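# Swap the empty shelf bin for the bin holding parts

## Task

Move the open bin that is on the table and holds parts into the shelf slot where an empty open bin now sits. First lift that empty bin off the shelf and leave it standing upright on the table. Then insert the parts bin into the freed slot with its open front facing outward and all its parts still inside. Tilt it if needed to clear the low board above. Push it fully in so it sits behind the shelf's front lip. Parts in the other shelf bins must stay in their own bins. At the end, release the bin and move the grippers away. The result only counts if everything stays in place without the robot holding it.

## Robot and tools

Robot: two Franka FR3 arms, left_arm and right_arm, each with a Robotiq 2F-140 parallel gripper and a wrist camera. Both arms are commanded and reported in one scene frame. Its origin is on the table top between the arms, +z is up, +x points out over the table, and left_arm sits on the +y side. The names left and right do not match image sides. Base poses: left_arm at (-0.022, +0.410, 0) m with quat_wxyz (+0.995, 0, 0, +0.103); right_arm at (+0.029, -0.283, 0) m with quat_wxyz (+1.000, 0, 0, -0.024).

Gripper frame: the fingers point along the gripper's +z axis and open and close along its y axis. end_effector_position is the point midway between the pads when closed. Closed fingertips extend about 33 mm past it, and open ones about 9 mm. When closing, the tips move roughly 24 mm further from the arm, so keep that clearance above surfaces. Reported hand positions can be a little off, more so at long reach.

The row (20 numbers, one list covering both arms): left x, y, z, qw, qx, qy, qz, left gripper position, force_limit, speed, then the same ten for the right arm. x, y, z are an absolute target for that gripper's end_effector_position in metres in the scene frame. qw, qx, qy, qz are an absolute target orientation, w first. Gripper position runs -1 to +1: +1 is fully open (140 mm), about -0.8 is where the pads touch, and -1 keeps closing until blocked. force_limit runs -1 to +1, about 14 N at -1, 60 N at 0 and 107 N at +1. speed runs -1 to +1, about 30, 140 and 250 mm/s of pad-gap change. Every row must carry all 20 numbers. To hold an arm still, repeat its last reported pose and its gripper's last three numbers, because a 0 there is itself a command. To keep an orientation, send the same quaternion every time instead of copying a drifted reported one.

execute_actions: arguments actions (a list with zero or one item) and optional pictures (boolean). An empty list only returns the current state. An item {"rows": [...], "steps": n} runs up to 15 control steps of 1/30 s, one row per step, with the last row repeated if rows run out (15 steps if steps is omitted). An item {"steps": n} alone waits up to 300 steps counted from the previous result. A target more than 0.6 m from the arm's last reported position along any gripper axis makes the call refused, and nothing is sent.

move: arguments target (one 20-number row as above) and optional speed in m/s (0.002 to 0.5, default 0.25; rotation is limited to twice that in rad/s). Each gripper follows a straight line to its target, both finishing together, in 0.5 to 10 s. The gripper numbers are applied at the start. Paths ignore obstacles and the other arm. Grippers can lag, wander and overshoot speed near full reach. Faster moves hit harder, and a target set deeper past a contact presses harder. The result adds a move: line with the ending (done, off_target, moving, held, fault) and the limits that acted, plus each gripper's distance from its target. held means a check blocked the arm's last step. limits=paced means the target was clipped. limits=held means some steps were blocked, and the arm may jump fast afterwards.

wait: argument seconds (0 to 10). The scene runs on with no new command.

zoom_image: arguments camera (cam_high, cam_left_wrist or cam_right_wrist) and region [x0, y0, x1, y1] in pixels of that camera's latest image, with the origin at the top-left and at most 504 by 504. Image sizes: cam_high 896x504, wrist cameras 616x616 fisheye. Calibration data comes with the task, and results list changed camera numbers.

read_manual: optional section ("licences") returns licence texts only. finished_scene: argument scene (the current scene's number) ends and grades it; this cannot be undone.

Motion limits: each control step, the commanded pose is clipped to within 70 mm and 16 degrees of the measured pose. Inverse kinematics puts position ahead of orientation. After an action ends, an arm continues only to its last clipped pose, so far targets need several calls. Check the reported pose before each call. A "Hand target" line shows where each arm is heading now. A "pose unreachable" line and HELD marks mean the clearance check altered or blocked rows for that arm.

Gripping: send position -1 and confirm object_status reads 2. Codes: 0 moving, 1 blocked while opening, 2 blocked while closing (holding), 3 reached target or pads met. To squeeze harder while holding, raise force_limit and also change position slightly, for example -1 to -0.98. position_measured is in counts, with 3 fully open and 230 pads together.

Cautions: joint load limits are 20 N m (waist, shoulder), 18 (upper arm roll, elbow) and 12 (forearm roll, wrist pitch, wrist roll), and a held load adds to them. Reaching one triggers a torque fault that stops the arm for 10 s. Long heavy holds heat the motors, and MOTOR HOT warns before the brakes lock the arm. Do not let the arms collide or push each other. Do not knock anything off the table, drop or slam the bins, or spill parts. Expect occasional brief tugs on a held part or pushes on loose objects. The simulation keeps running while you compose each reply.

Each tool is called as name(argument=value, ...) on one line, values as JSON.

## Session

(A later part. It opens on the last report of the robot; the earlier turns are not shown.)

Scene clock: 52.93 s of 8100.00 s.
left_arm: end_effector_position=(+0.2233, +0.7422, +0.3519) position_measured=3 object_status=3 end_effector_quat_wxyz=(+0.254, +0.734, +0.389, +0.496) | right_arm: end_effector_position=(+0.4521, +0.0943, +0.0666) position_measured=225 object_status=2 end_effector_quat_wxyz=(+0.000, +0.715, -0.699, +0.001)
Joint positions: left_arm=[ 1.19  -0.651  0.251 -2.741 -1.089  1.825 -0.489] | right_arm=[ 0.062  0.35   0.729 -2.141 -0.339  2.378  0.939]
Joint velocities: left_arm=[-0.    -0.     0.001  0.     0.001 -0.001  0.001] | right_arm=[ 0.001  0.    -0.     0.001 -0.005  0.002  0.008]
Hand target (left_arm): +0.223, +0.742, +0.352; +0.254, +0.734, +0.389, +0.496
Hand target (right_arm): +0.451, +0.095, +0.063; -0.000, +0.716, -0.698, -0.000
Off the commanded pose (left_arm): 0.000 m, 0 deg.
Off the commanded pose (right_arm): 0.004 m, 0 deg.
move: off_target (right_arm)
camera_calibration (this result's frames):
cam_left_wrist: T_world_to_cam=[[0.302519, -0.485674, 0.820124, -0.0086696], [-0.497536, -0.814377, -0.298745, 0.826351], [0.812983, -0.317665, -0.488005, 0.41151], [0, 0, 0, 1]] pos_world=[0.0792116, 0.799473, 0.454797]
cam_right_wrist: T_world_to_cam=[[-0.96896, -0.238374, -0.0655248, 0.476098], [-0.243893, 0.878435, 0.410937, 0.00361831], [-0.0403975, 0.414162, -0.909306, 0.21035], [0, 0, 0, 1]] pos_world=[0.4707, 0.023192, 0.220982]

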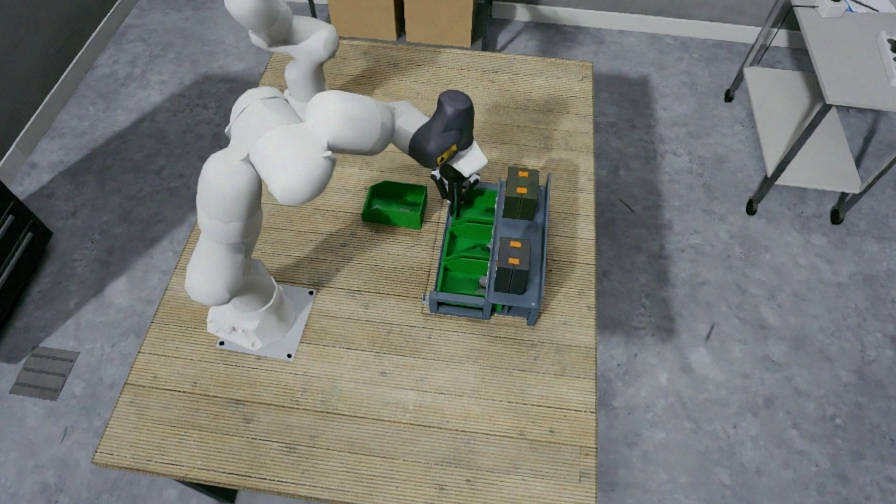

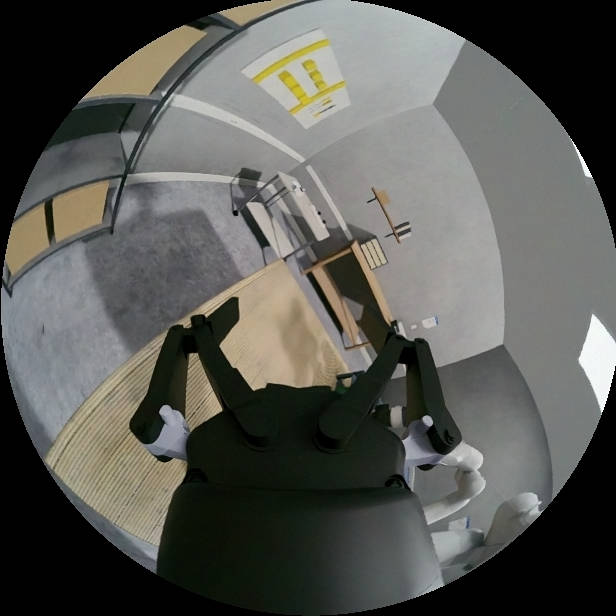

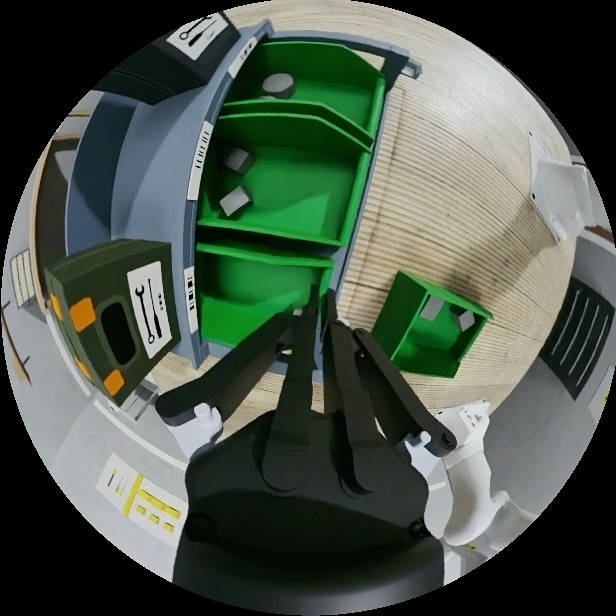

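Gripped. Extracting.

move(target=[0.2233,0.7422,0.3519,0.254,0.734,0.389,0.496,1,0,0,0.451,0.095,0.086,0.05,0.714,-0.696,-0.049,-1,0.9,0], speed=0.02)

move(target=[0.2233,0.7422,0.3519,0.254,0.734,0.389,0.496,1,0,0,0.431,0.094,0.091,0.069,0.713,-0.695,-0.067,-1,0.9,0], speed=0.02)

move(target=[0.2233,0.7422,0.3519,0.254,0.734,0.389,0.496,1,0,0,0.406,0.093,0.098,0.081,0.711,-0.693,-0.079,-1,0.9,0], speed=0.025)

move(target=[0.2233,0.7422,0.3519,0.254,0.734,0.389,0.496,1,0,0,0.37,0.092,0.106,0.093,0.71,-0.692,-0.091,-1,0.9,0], speed=0.025)

Scene clock: 57.70 s of 8100.00 s.
left_arm: end_effector_position=(+0.2233, +0.7422, +0.3519) position_measured=3 object_status=3 end_effector_quat_wxyz=(+0.254, +0.734, +0.389, +0.496) | right_arm: end_effector_position=(+0.4527, +0.0951, +0.0875) position_measured=225 object_status=2 end_effector_quat_wxyz=(+0.047, +0.713, -0.698, -0.047)
Joint positions: left_arm=[ 1.19  -0.651  0.251 -2.741 -1.089  1.825 -0.489] | right_arm=[ 0.001  0.417  0.787 -2.    -0.252  2.183  0.847]
Joint velocities: left_arm=[-0.     0.    -0.    -0.     0.001 -0.    -0.002] | right_arm=[-0.004  0.003  0.007  0.006  0.    -0.013 -0.006]
Hand target (left_arm): +0.223, +0.742, +0.352; +0.254, +0.734, +0.389, +0.496
Hand target (right_arm): +0.450, +0.096, +0.087; +0.049, +0.715, -0.695, -0.050
Off the commanded pose (left_arm): 0.000 m, 0 deg.
Off the commanded pose (right_arm): 0.002 m, 0 deg.
move: done
camera_calibration (this result's frames):
cam_left_wrist: T_world_to_cam=[[0.302519, -0.485674, 0.820124, -0.00866968], [-0.497536, -0.814377, -0.298745, 0.826351], [0.812983, -0.317665, -0.488005, 0.41151], [0, 0, 0, 1]] pos_world=[0.0792116, 0.799473, 0.454797]
cam_right_wrist: T_world_to_cam=[[-0.969282, -0.23723, 0.0649112, 0.466898], [-0.185569, 0.878603, 0.440024, -0.0345527], [-0.161418, 0.414462, -0.895637, 0.282622], [0, 0, 0, 1]] pos_world=[0.491765, 0.0239845, 0.238024]

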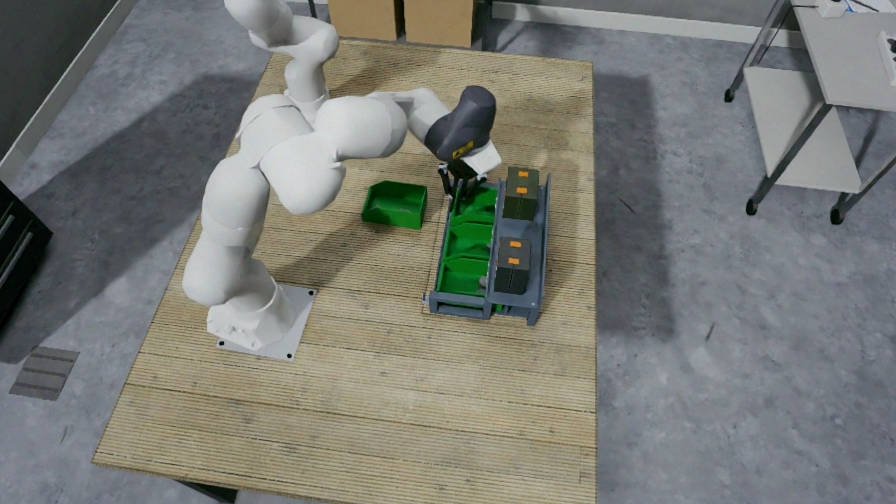

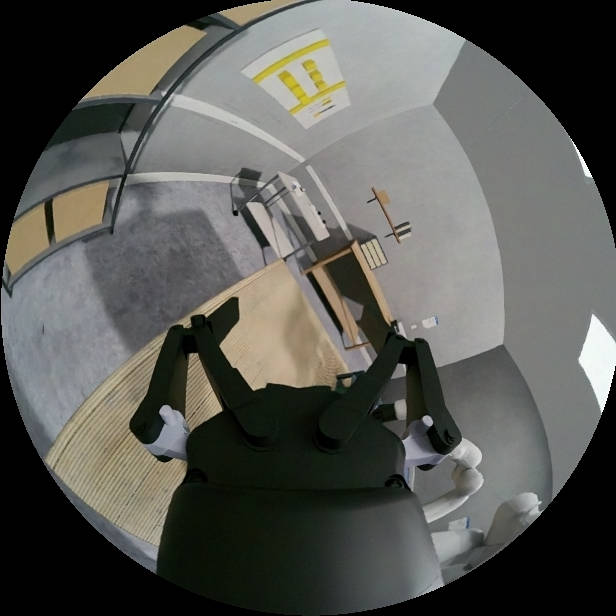

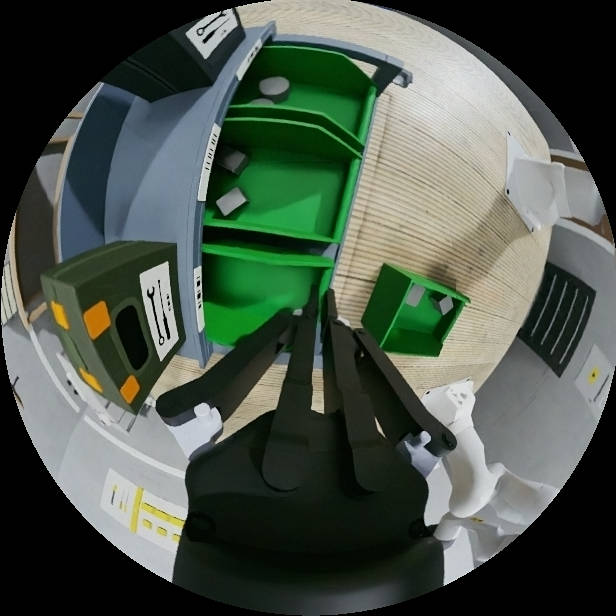

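Scene clock: 59.40 s of 8100.00 s.
left_arm: end_effector_position=(+0.2233, +0.7422, +0.3519) position_measured=3 object_status=3 end_effector_quat_wxyz=(+0.254, +0.734, +0.389, +0.496) | right_arm: end_effector_position=(+0.4347, +0.0948, +0.0918) position_measured=225 object_status=2 end_effector_quat_wxyz=(+0.065, +0.712, -0.697, -0.065)
Joint positions: left_arm=[ 1.19  -0.651  0.251 -2.741 -1.089  1.825 -0.489] | right_arm=[-0.03   0.415  0.826 -2.005 -0.215  2.142  0.834]
Joint velocities: left_arm=[ 0.001 -0.001 -0.     0.001  0.    -0.     0.001] | right_arm=[-0.009  0.     0.009 -0.001  0.001 -0.008 -0.006]
Hand target (left_arm): +0.223, +0.742, +0.352; +0.254, +0.734, +0.389, +0.496
Hand target (right_arm): +0.431, +0.093, +0.091; +0.069, +0.713, -0.694, -0.067
Off the commanded pose (left_arm): 0.000 m, 0 deg.
Off the commanded pose (right_arm): 0.004 m, 1 deg.
move: off_target (right_arm)
camera_calibration (this result's frames):
cam_left_wrist: T_world_to_cam=[[0.302519, -0.485674, 0.820124, -0.00866966], [-0.497535, -0.814377, -0.298745, 0.826351], [0.812983, -0.317665, -0.488005, 0.41151], [0, 0, 0, 1]] pos_world=[0.0792116, 0.799473, 0.454797]
cam_right_wrist: T_world_to_cam=[[-0.964765, -0.237476, 0.113282, 0.442699], [-0.163578, 0.878587, 0.448696, -0.0498362], [-0.206082, 0.414356, -0.886476, 0.302259], [0, 0, 0, 1]] pos_world=[0.481238, 0.0236735, 0.240157]

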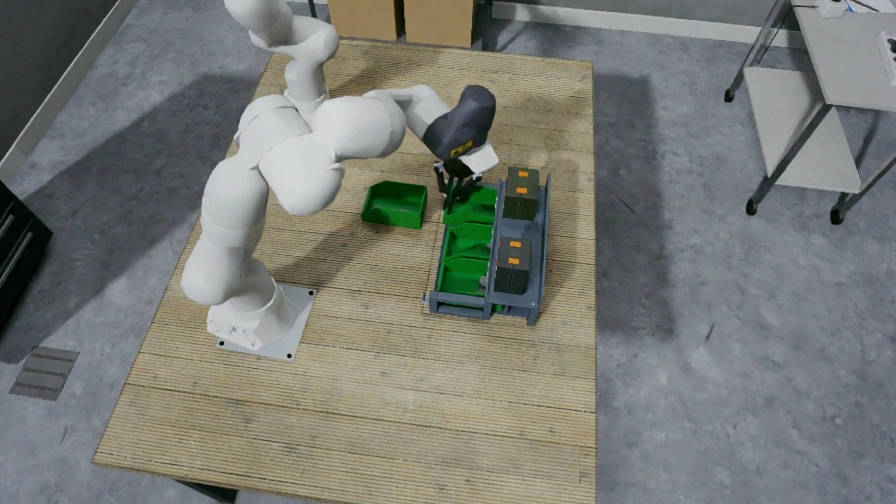

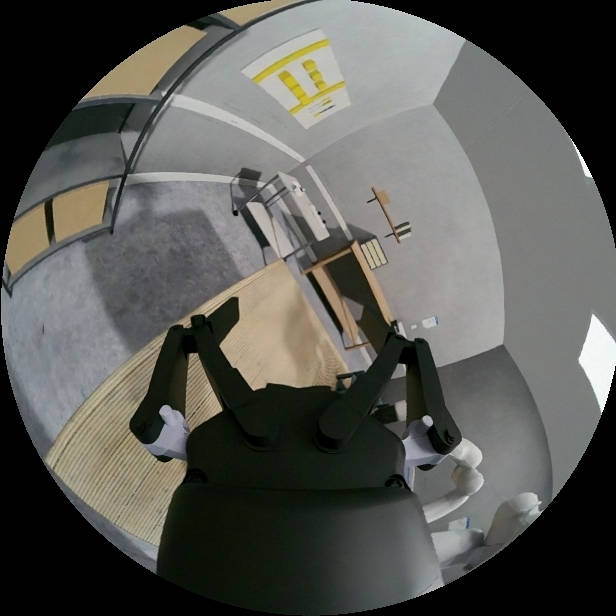

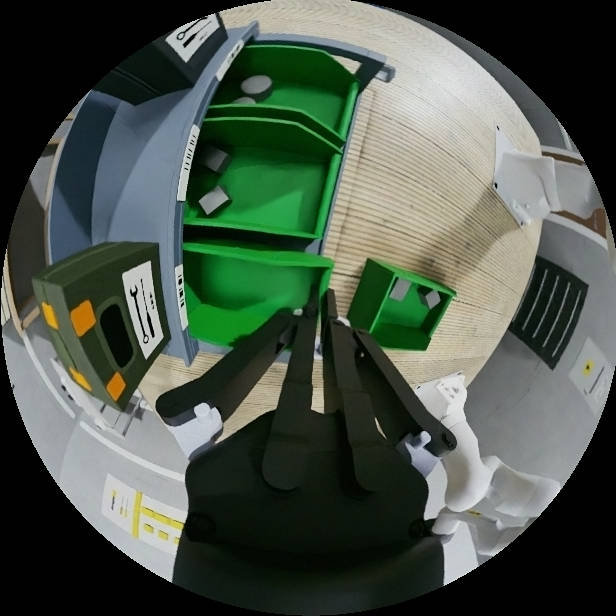

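Scene clock: 60.83 s of 8100.00 s.
left_arm: end_effector_position=(+0.2233, +0.7422, +0.3519) position_measured=3 object_status=3 end_effector_quat_wxyz=(+0.254, +0.734, +0.389, +0.496) | right_arm: end_effector_position=(+0.4088, +0.0936, +0.0979) position_measured=225 object_status=2 end_effector_quat_wxyz=(+0.078, +0.711, -0.695, -0.077)
Joint positions: left_arm=[ 1.19  -0.651  0.251 -2.741 -1.089  1.825 -0.489] | right_arm=[-0.067  0.379  0.876 -2.047 -0.167  2.123  0.825]
Joint velocities: left_arm=[ 0.    -0.     0.001  0.001 -0.001 -0.     0.001] | right_arm=[-0.008 -0.     0.009 -0.001  0.002 -0.003 -0.003]
Hand target (left_arm): +0.223, +0.742, +0.352; +0.254, +0.734, +0.389, +0.496
Hand target (right_arm): +0.406, +0.092, +0.098; +0.081, +0.712, -0.693, -0.079
Off the commanded pose (left_arm): 0.000 m, 0 deg.
Off the commanded pose (right_arm): 0.003 m, 0 deg.
move: done
camera_calibration (this result's frames):
cam_left_wrist: T_world_to_cam=[[0.302519, -0.485674, 0.820124, -0.00866964], [-0.497535, -0.814377, -0.298745, 0.826351], [0.812983, -0.317665, -0.488005, 0.41151], [0, 0, 0, 1]] pos_world=[0.0792116, 0.799473, 0.454797]
cam_right_wrist: T_world_to_cam=[[-0.959643, -0.238924, 0.148324, 0.411347], [-0.148829, 0.878999, 0.453001, -0.0622812], [-0.23861, 0.412644, -0.879085, 0.315543], [0, 0, 0, 1]] pos_world=[0.460769, 0.0228188, 0.24459]

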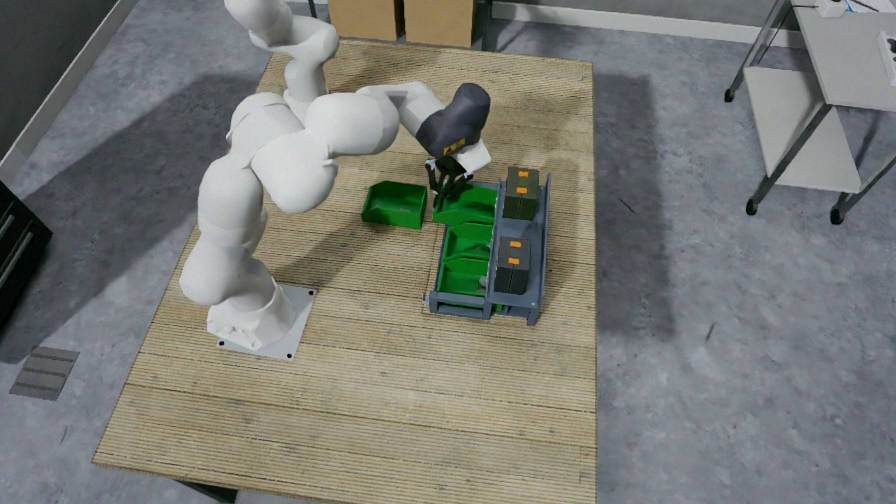

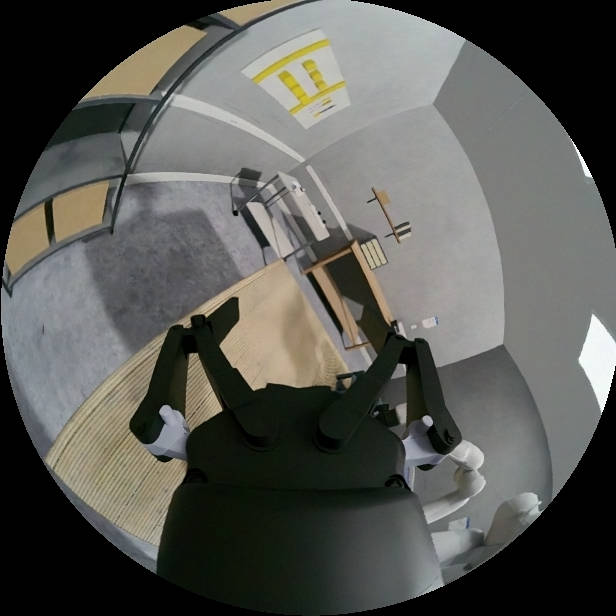

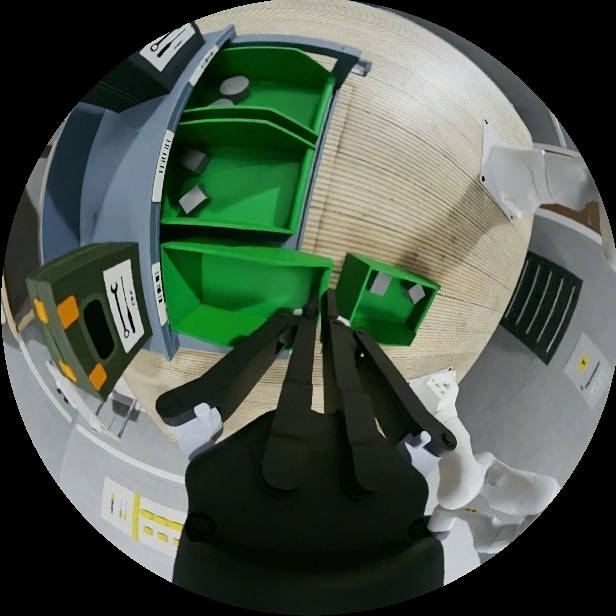

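Scene clock: 62.67 s of 8100.00 s.
left_arm: end_effector_position=(+0.2233, +0.7422, +0.3519) position_measured=3 object_status=3 end_effector_quat_wxyz=(+0.254, +0.734, +0.389, +0.496) | right_arm: end_effector_position=(+0.3733, +0.0918, +0.1051) position_measured=225 object_status=2 end_effector_quat_wxyz=(+0.090, +0.709, -0.694, -0.089)
Joint positions: left_arm=[ 1.19  -0.651  0.251 -2.741 -1.089  1.825 -0.489] | right_arm=[-0.122  0.314  0.948 -2.119 -0.093  2.117  0.812]
Joint velocities: left_arm=[-0.001 -0.001 -0.001  0.    -0.    -0.    -0.001] | right_arm=[-0.011 -0.002  0.008 -0.002  0.004 -0.001 -0.008]
Hand target (left_arm): +0.223, +0.742, +0.352; +0.254, +0.734, +0.389, +0.496
Hand target (right_arm): +0.370, +0.090, +0.105; +0.094, +0.710, -0.692, -0.090
Off the commanded pose (left_arm): 0.000 m, 0 deg.
Off the commanded pose (right_arm): 0.003 m, 0 deg.
move: done
camera_calibration (this result's frames):
cam_left_wrist: T_world_to_cam=[[0.302519, -0.485674, 0.820124, -0.00866966], [-0.497535, -0.814377, -0.298745, 0.826351], [0.812983, -0.317665, -0.488005, 0.41151], [0, 0, 0, 1]] pos_world=[0.0792115, 0.799473, 0.454797]
cam_right_wrist: T_world_to_cam=[[-0.954267, -0.237802, 0.181173, 0.370158], [-0.132472, 0.879635, 0.456829, -0.075766], [-0.268002, 0.411937, -0.87091, 0.324291], [0, 0, 0, 1]] pos_world=[0.430103, 0.0210837, 0.249977]

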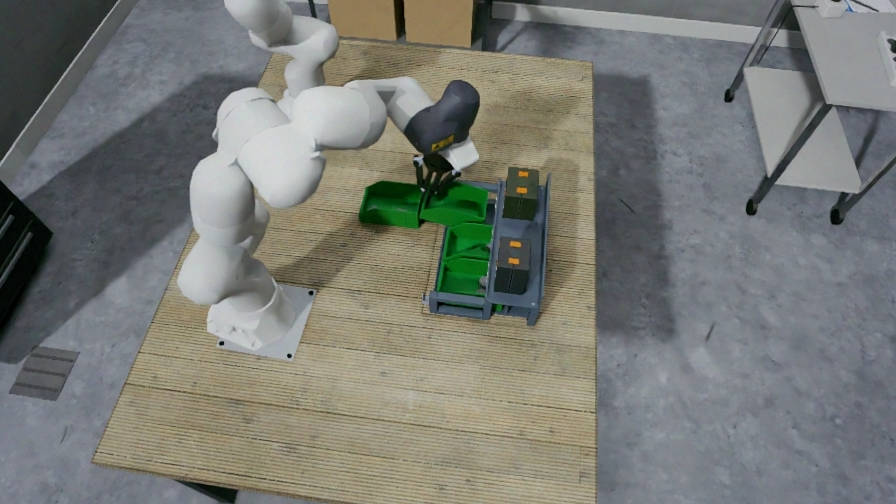

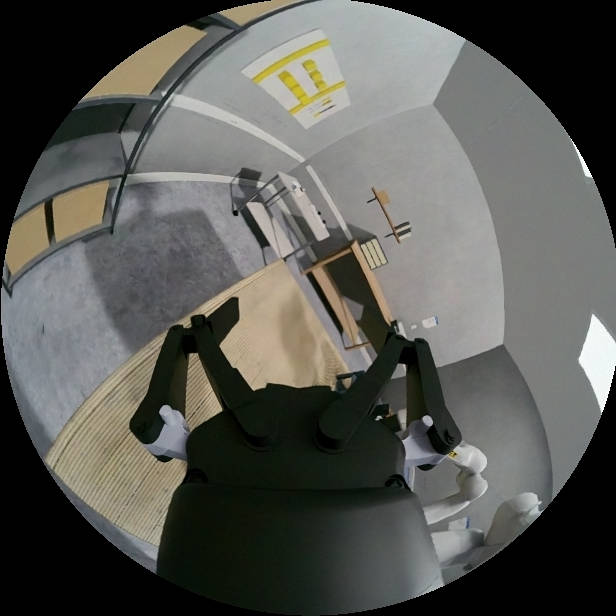

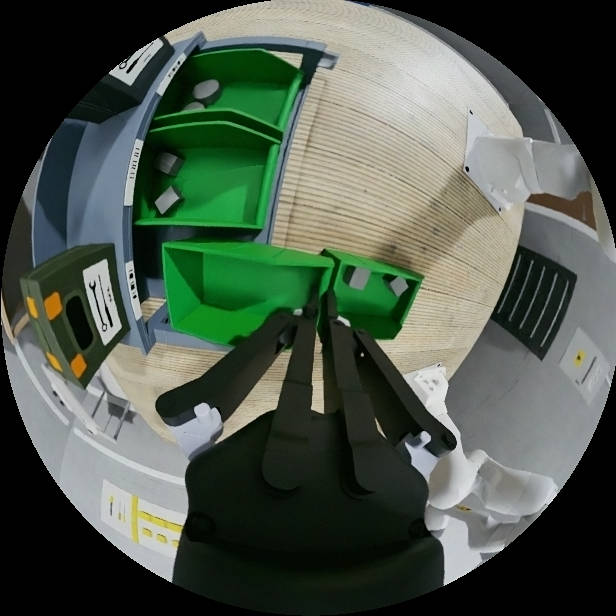

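move(target=[0.2233,0.7422,0.3519,0.254,0.734,0.389,0.496,1,0,0,0.365,0.092,0.2,0.093,0.71,-0.692,-0.091,-1,0.9,0], speed=0.06)

move(target=[0.2233,0.7422,0.3519,0.254,0.734,0.389,0.496,1,0,0,0.32,0.3,0.17,0.093,0.71,-0.692,-0.091,-1,0.9,0], speed=0.1)

move(target=[0.2233,0.7422,0.3519,0.254,0.734,0.389,0.496,1,0,0,0.32,0.3,0.085,0.069,0.713,-0.695,-0.067,-1,0.9,0], speed=0.05)

Scene clock: 66.17 s of 8100.00 s.
left_arm: end_effector_position=(+0.2233, +0.7422, +0.3519) position_measured=3 object_status=3 end_effector_quat_wxyz=(+0.254, +0.734, +0.389, +0.496) | right_arm: end_effector_position=(+0.3647, +0.0919, +0.1959) position_measured=225 object_status=2 end_effector_quat_wxyz=(+0.095, +0.708, -0.694, -0.090)
Joint positions: left_arm=[ 1.19  -0.651  0.251 -2.741 -1.089  1.825 -0.489] | right_arm=[-0.226  0.13   1.05  -2.031  0.068  1.902  0.735]
Joint velocities: left_arm=[-0.     0.002  0.    -0.     0.     0.     0.001] | right_arm=[ 0.001 -0.002 -0.    -0.001  0.004 -0.01  -0.012]
Hand target (left_arm): +0.223, +0.742, +0.352; +0.254, +0.734, +0.389, +0.496
Hand target (right_arm): +0.364, +0.092, +0.198; +0.095, +0.710, -0.692, -0.091
Off the commanded pose (left_arm): 0.000 m, 0 deg.
Off the commanded pose (right_arm): 0.004 m, 0 deg.
move: off_target (right_arm)
camera_calibration (this result's frames):
cam_left_wrist: T_world_to_cam=[[0.302519, -0.485674, 0.820124, -0.00866968], [-0.497535, -0.814377, -0.298745, 0.826352], [0.812983, -0.317665, -0.488005, 0.41151], [0, 0, 0, 1]] pos_world=[0.0792115, 0.799473, 0.454797]
cam_right_wrist: T_world_to_cam=[[-0.953031, -0.235494, 0.190457, 0.343139], [-0.127504, 0.882355, 0.452981, -0.119853], [-0.274725, 0.407421, -0.870939, 0.403933], [0, 0, 0, 1]] pos_world=[0.422711, 0.0219885, 0.340739]

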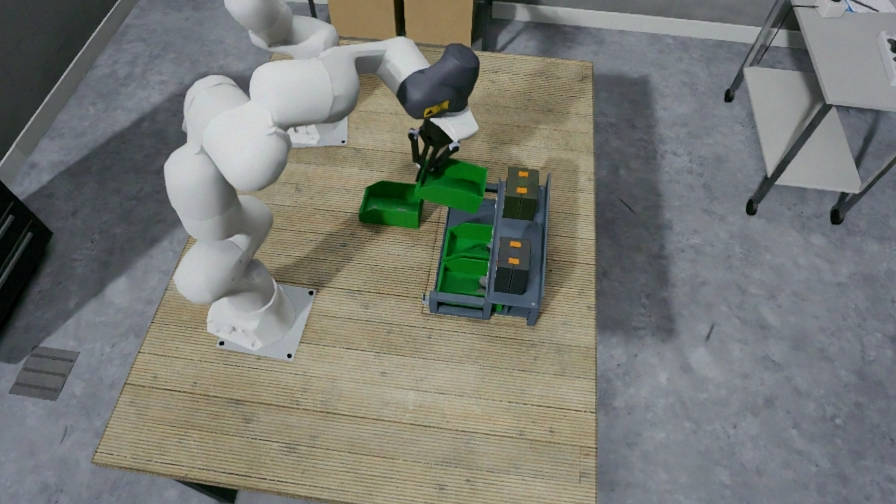

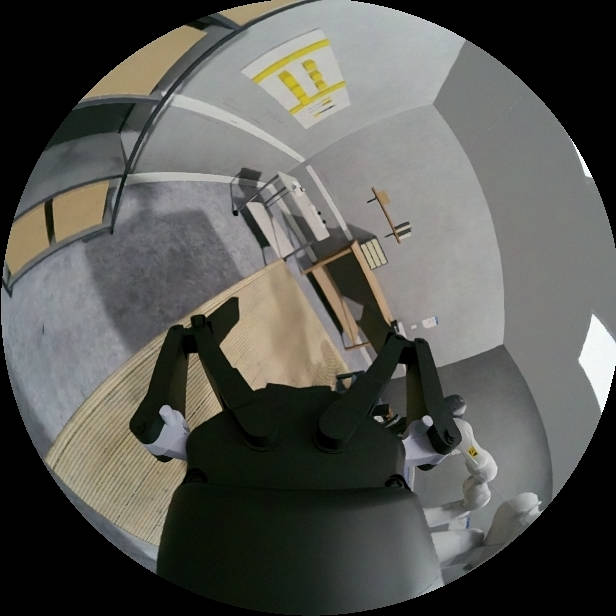

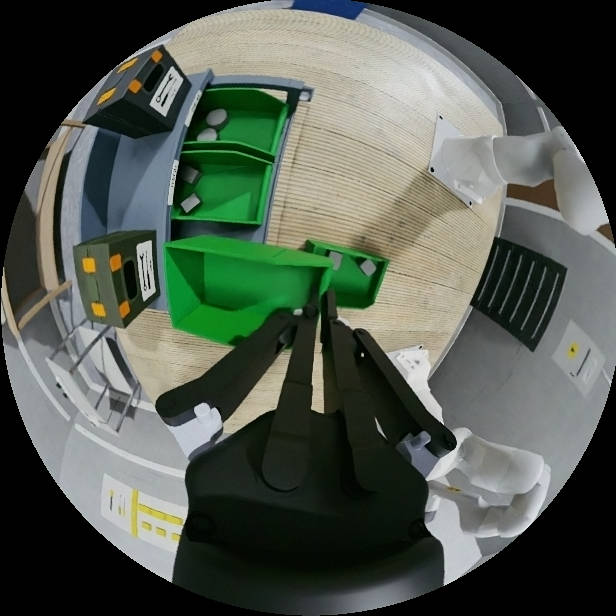

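Scene clock: 68.87 s of 8100.00 s.
left_arm: end_effector_position=(+0.2233, +0.7422, +0.3519) position_measured=3 object_status=3 end_effector_quat_wxyz=(+0.254, +0.734, +0.389, +0.496) | right_arm: end_effector_position=(+0.3181, +0.2984, +0.1751) position_measured=225 object_status=2 end_effector_quat_wxyz=(+0.088, +0.714, -0.688, -0.093)
Joint positions: left_arm=[ 1.19  -0.651  0.251 -2.741 -1.089  1.825 -0.489] | right_arm=[ 0.446  0.607  0.794 -1.52  -0.195  1.851  1.146]
Joint velocities: left_arm=[ 0.001 -0.001  0.     0.     0.001 -0.     0.001] | right_arm=[ 0.005  0.    -0.007  0.002 -0.    -0.007  0.019]
Hand target (left_arm): +0.223, +0.742, +0.352; +0.254, +0.734, +0.389, +0.496
Hand target (right_arm): +0.317, +0.298, +0.176; +0.090, +0.711, -0.691, -0.092
Off the commanded pose (left_arm): 0.000 m, 0 deg.
Off the commanded pose (right_arm): 0.006 m, 1 deg.
move: off_target (right_arm)
camera_calibration (this result's frames):
cam_left_wrist: T_world_to_cam=[[0.302519, -0.485674, 0.820124, -0.00866969], [-0.497536, -0.814377, -0.298745, 0.826351], [0.812983, -0.317665, -0.488005, 0.41151], [0, 0, 0, 1]] pos_world=[0.0792116, 0.799473, 0.454797]
cam_right_wrist: T_world_to_cam=[[-0.950313, -0.2525, 0.182067, 0.356934], [-0.142775, 0.873262, 0.465864, -0.293215], [-0.276623, 0.416722, -0.865923, 0.28582], [0, 0, 0, 1]] pos_world=[0.3764, 0.227071, 0.319111]

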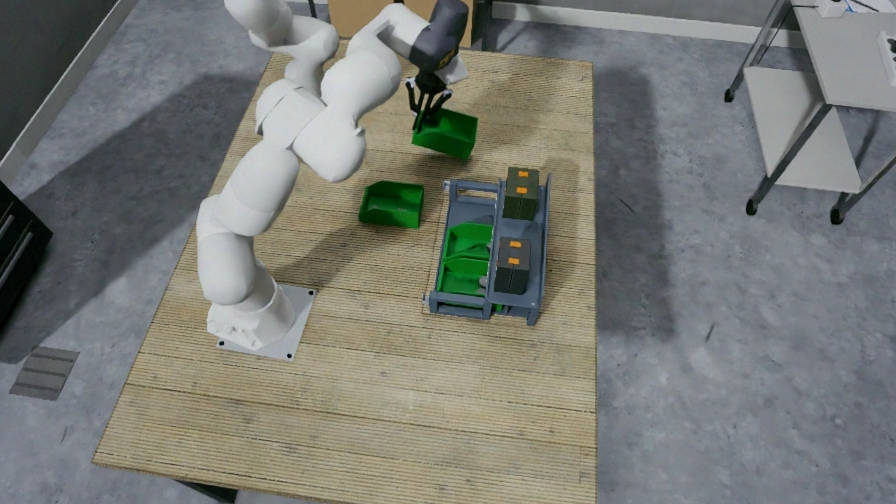

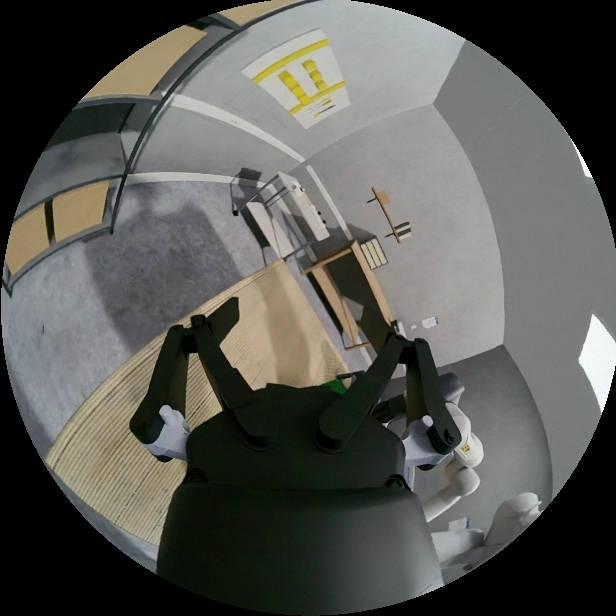

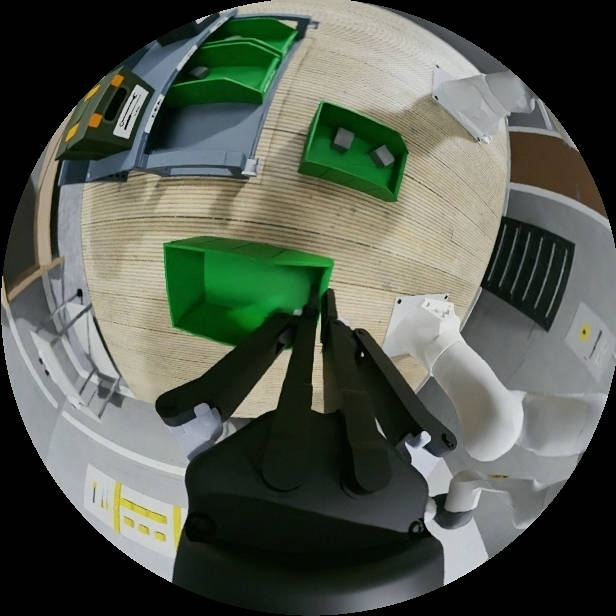

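Scene clock: 71.07 s of 8100.00 s.
left_arm: end_effector_position=(+0.2233, +0.7422, +0.3519) position_measured=3 object_status=3 end_effector_quat_wxyz=(+0.254, +0.734, +0.389, +0.496) | right_arm: end_effector_position=(+0.3203, +0.3003, +0.0882) position_measured=225 object_status=2 end_effector_quat_wxyz=(+0.070, +0.713, -0.694, -0.068)
Joint positions: left_arm=[ 1.19  -0.651  0.251 -2.741 -1.089  1.825 -0.489] | right_arm=[ 0.509  0.664  0.708 -1.635 -0.275  2.052  1.19 ]
Joint velocities: left_arm=[ 0.    -0.001  0.001 -0.001 -0.001 -0.    -0.   ] | right_arm=[ 0.005  0.002 -0.005  0.     0.001  0.013  0.007]
Hand target (left_arm): +0.223, +0.742, +0.352; +0.254, +0.734, +0.389, +0.496
Hand target (right_arm): +0.320, +0.300, +0.085; +0.069, +0.712, -0.696, -0.067
Off the commanded pose (left_arm): 0.000 m, 0 deg.
Off the commanded pose (right_arm): 0.003 m, 0 deg.
move: done
camera_calibration (this result's frames):
cam_left_wrist: T_world_to_cam=[[0.302519, -0.485674, 0.820124, -0.00866967], [-0.497535, -0.814377, -0.298745, 0.826351], [0.812983, -0.317665, -0.488005, 0.41151], [0, 0, 0, 1]] pos_world=[0.0792116, 0.799473, 0.454797]
cam_right_wrist: T_world_to_cam=[[-0.962128, -0.242264, 0.124971, 0.381069], [-0.162994, 0.878735, 0.448618, -0.247693], [-0.2185, 0.411258, -0.884943, 0.195093], [0, 0, 0, 1]] pos_world=[0.368893, 0.229742, 0.236142]

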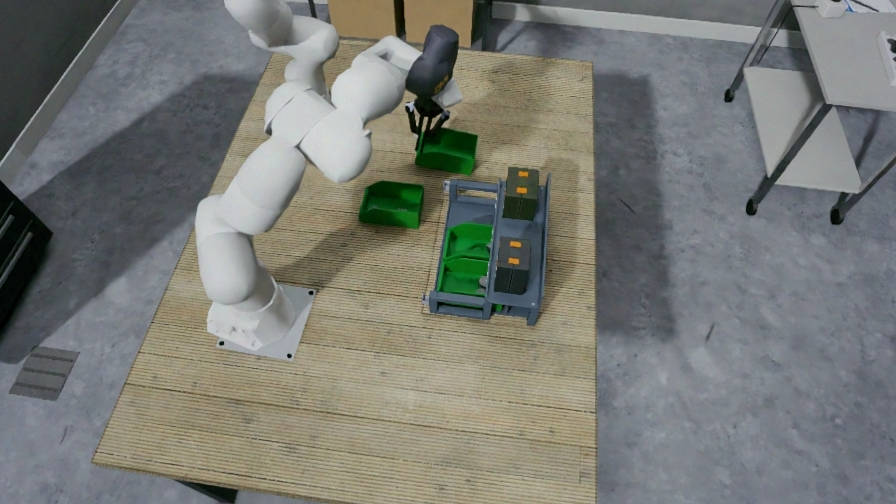

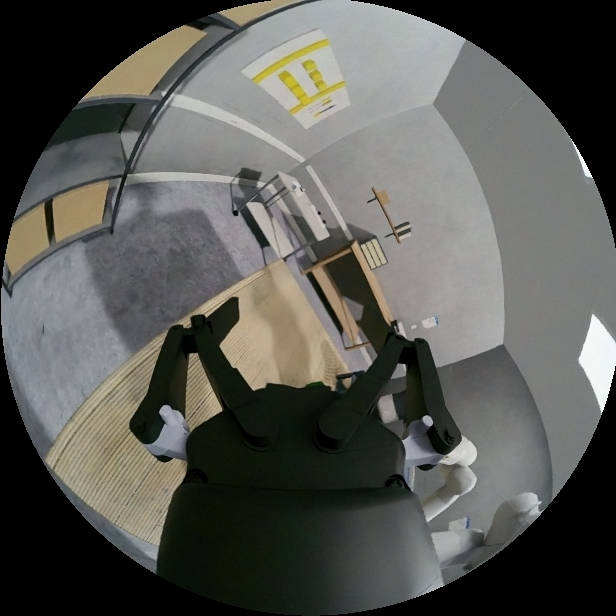

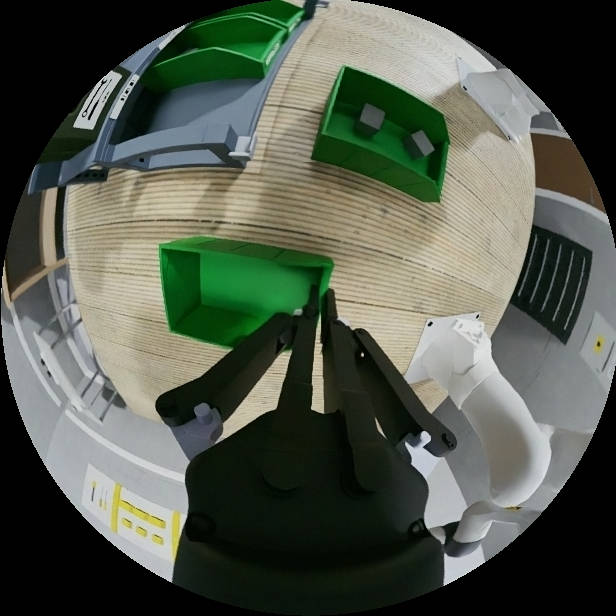

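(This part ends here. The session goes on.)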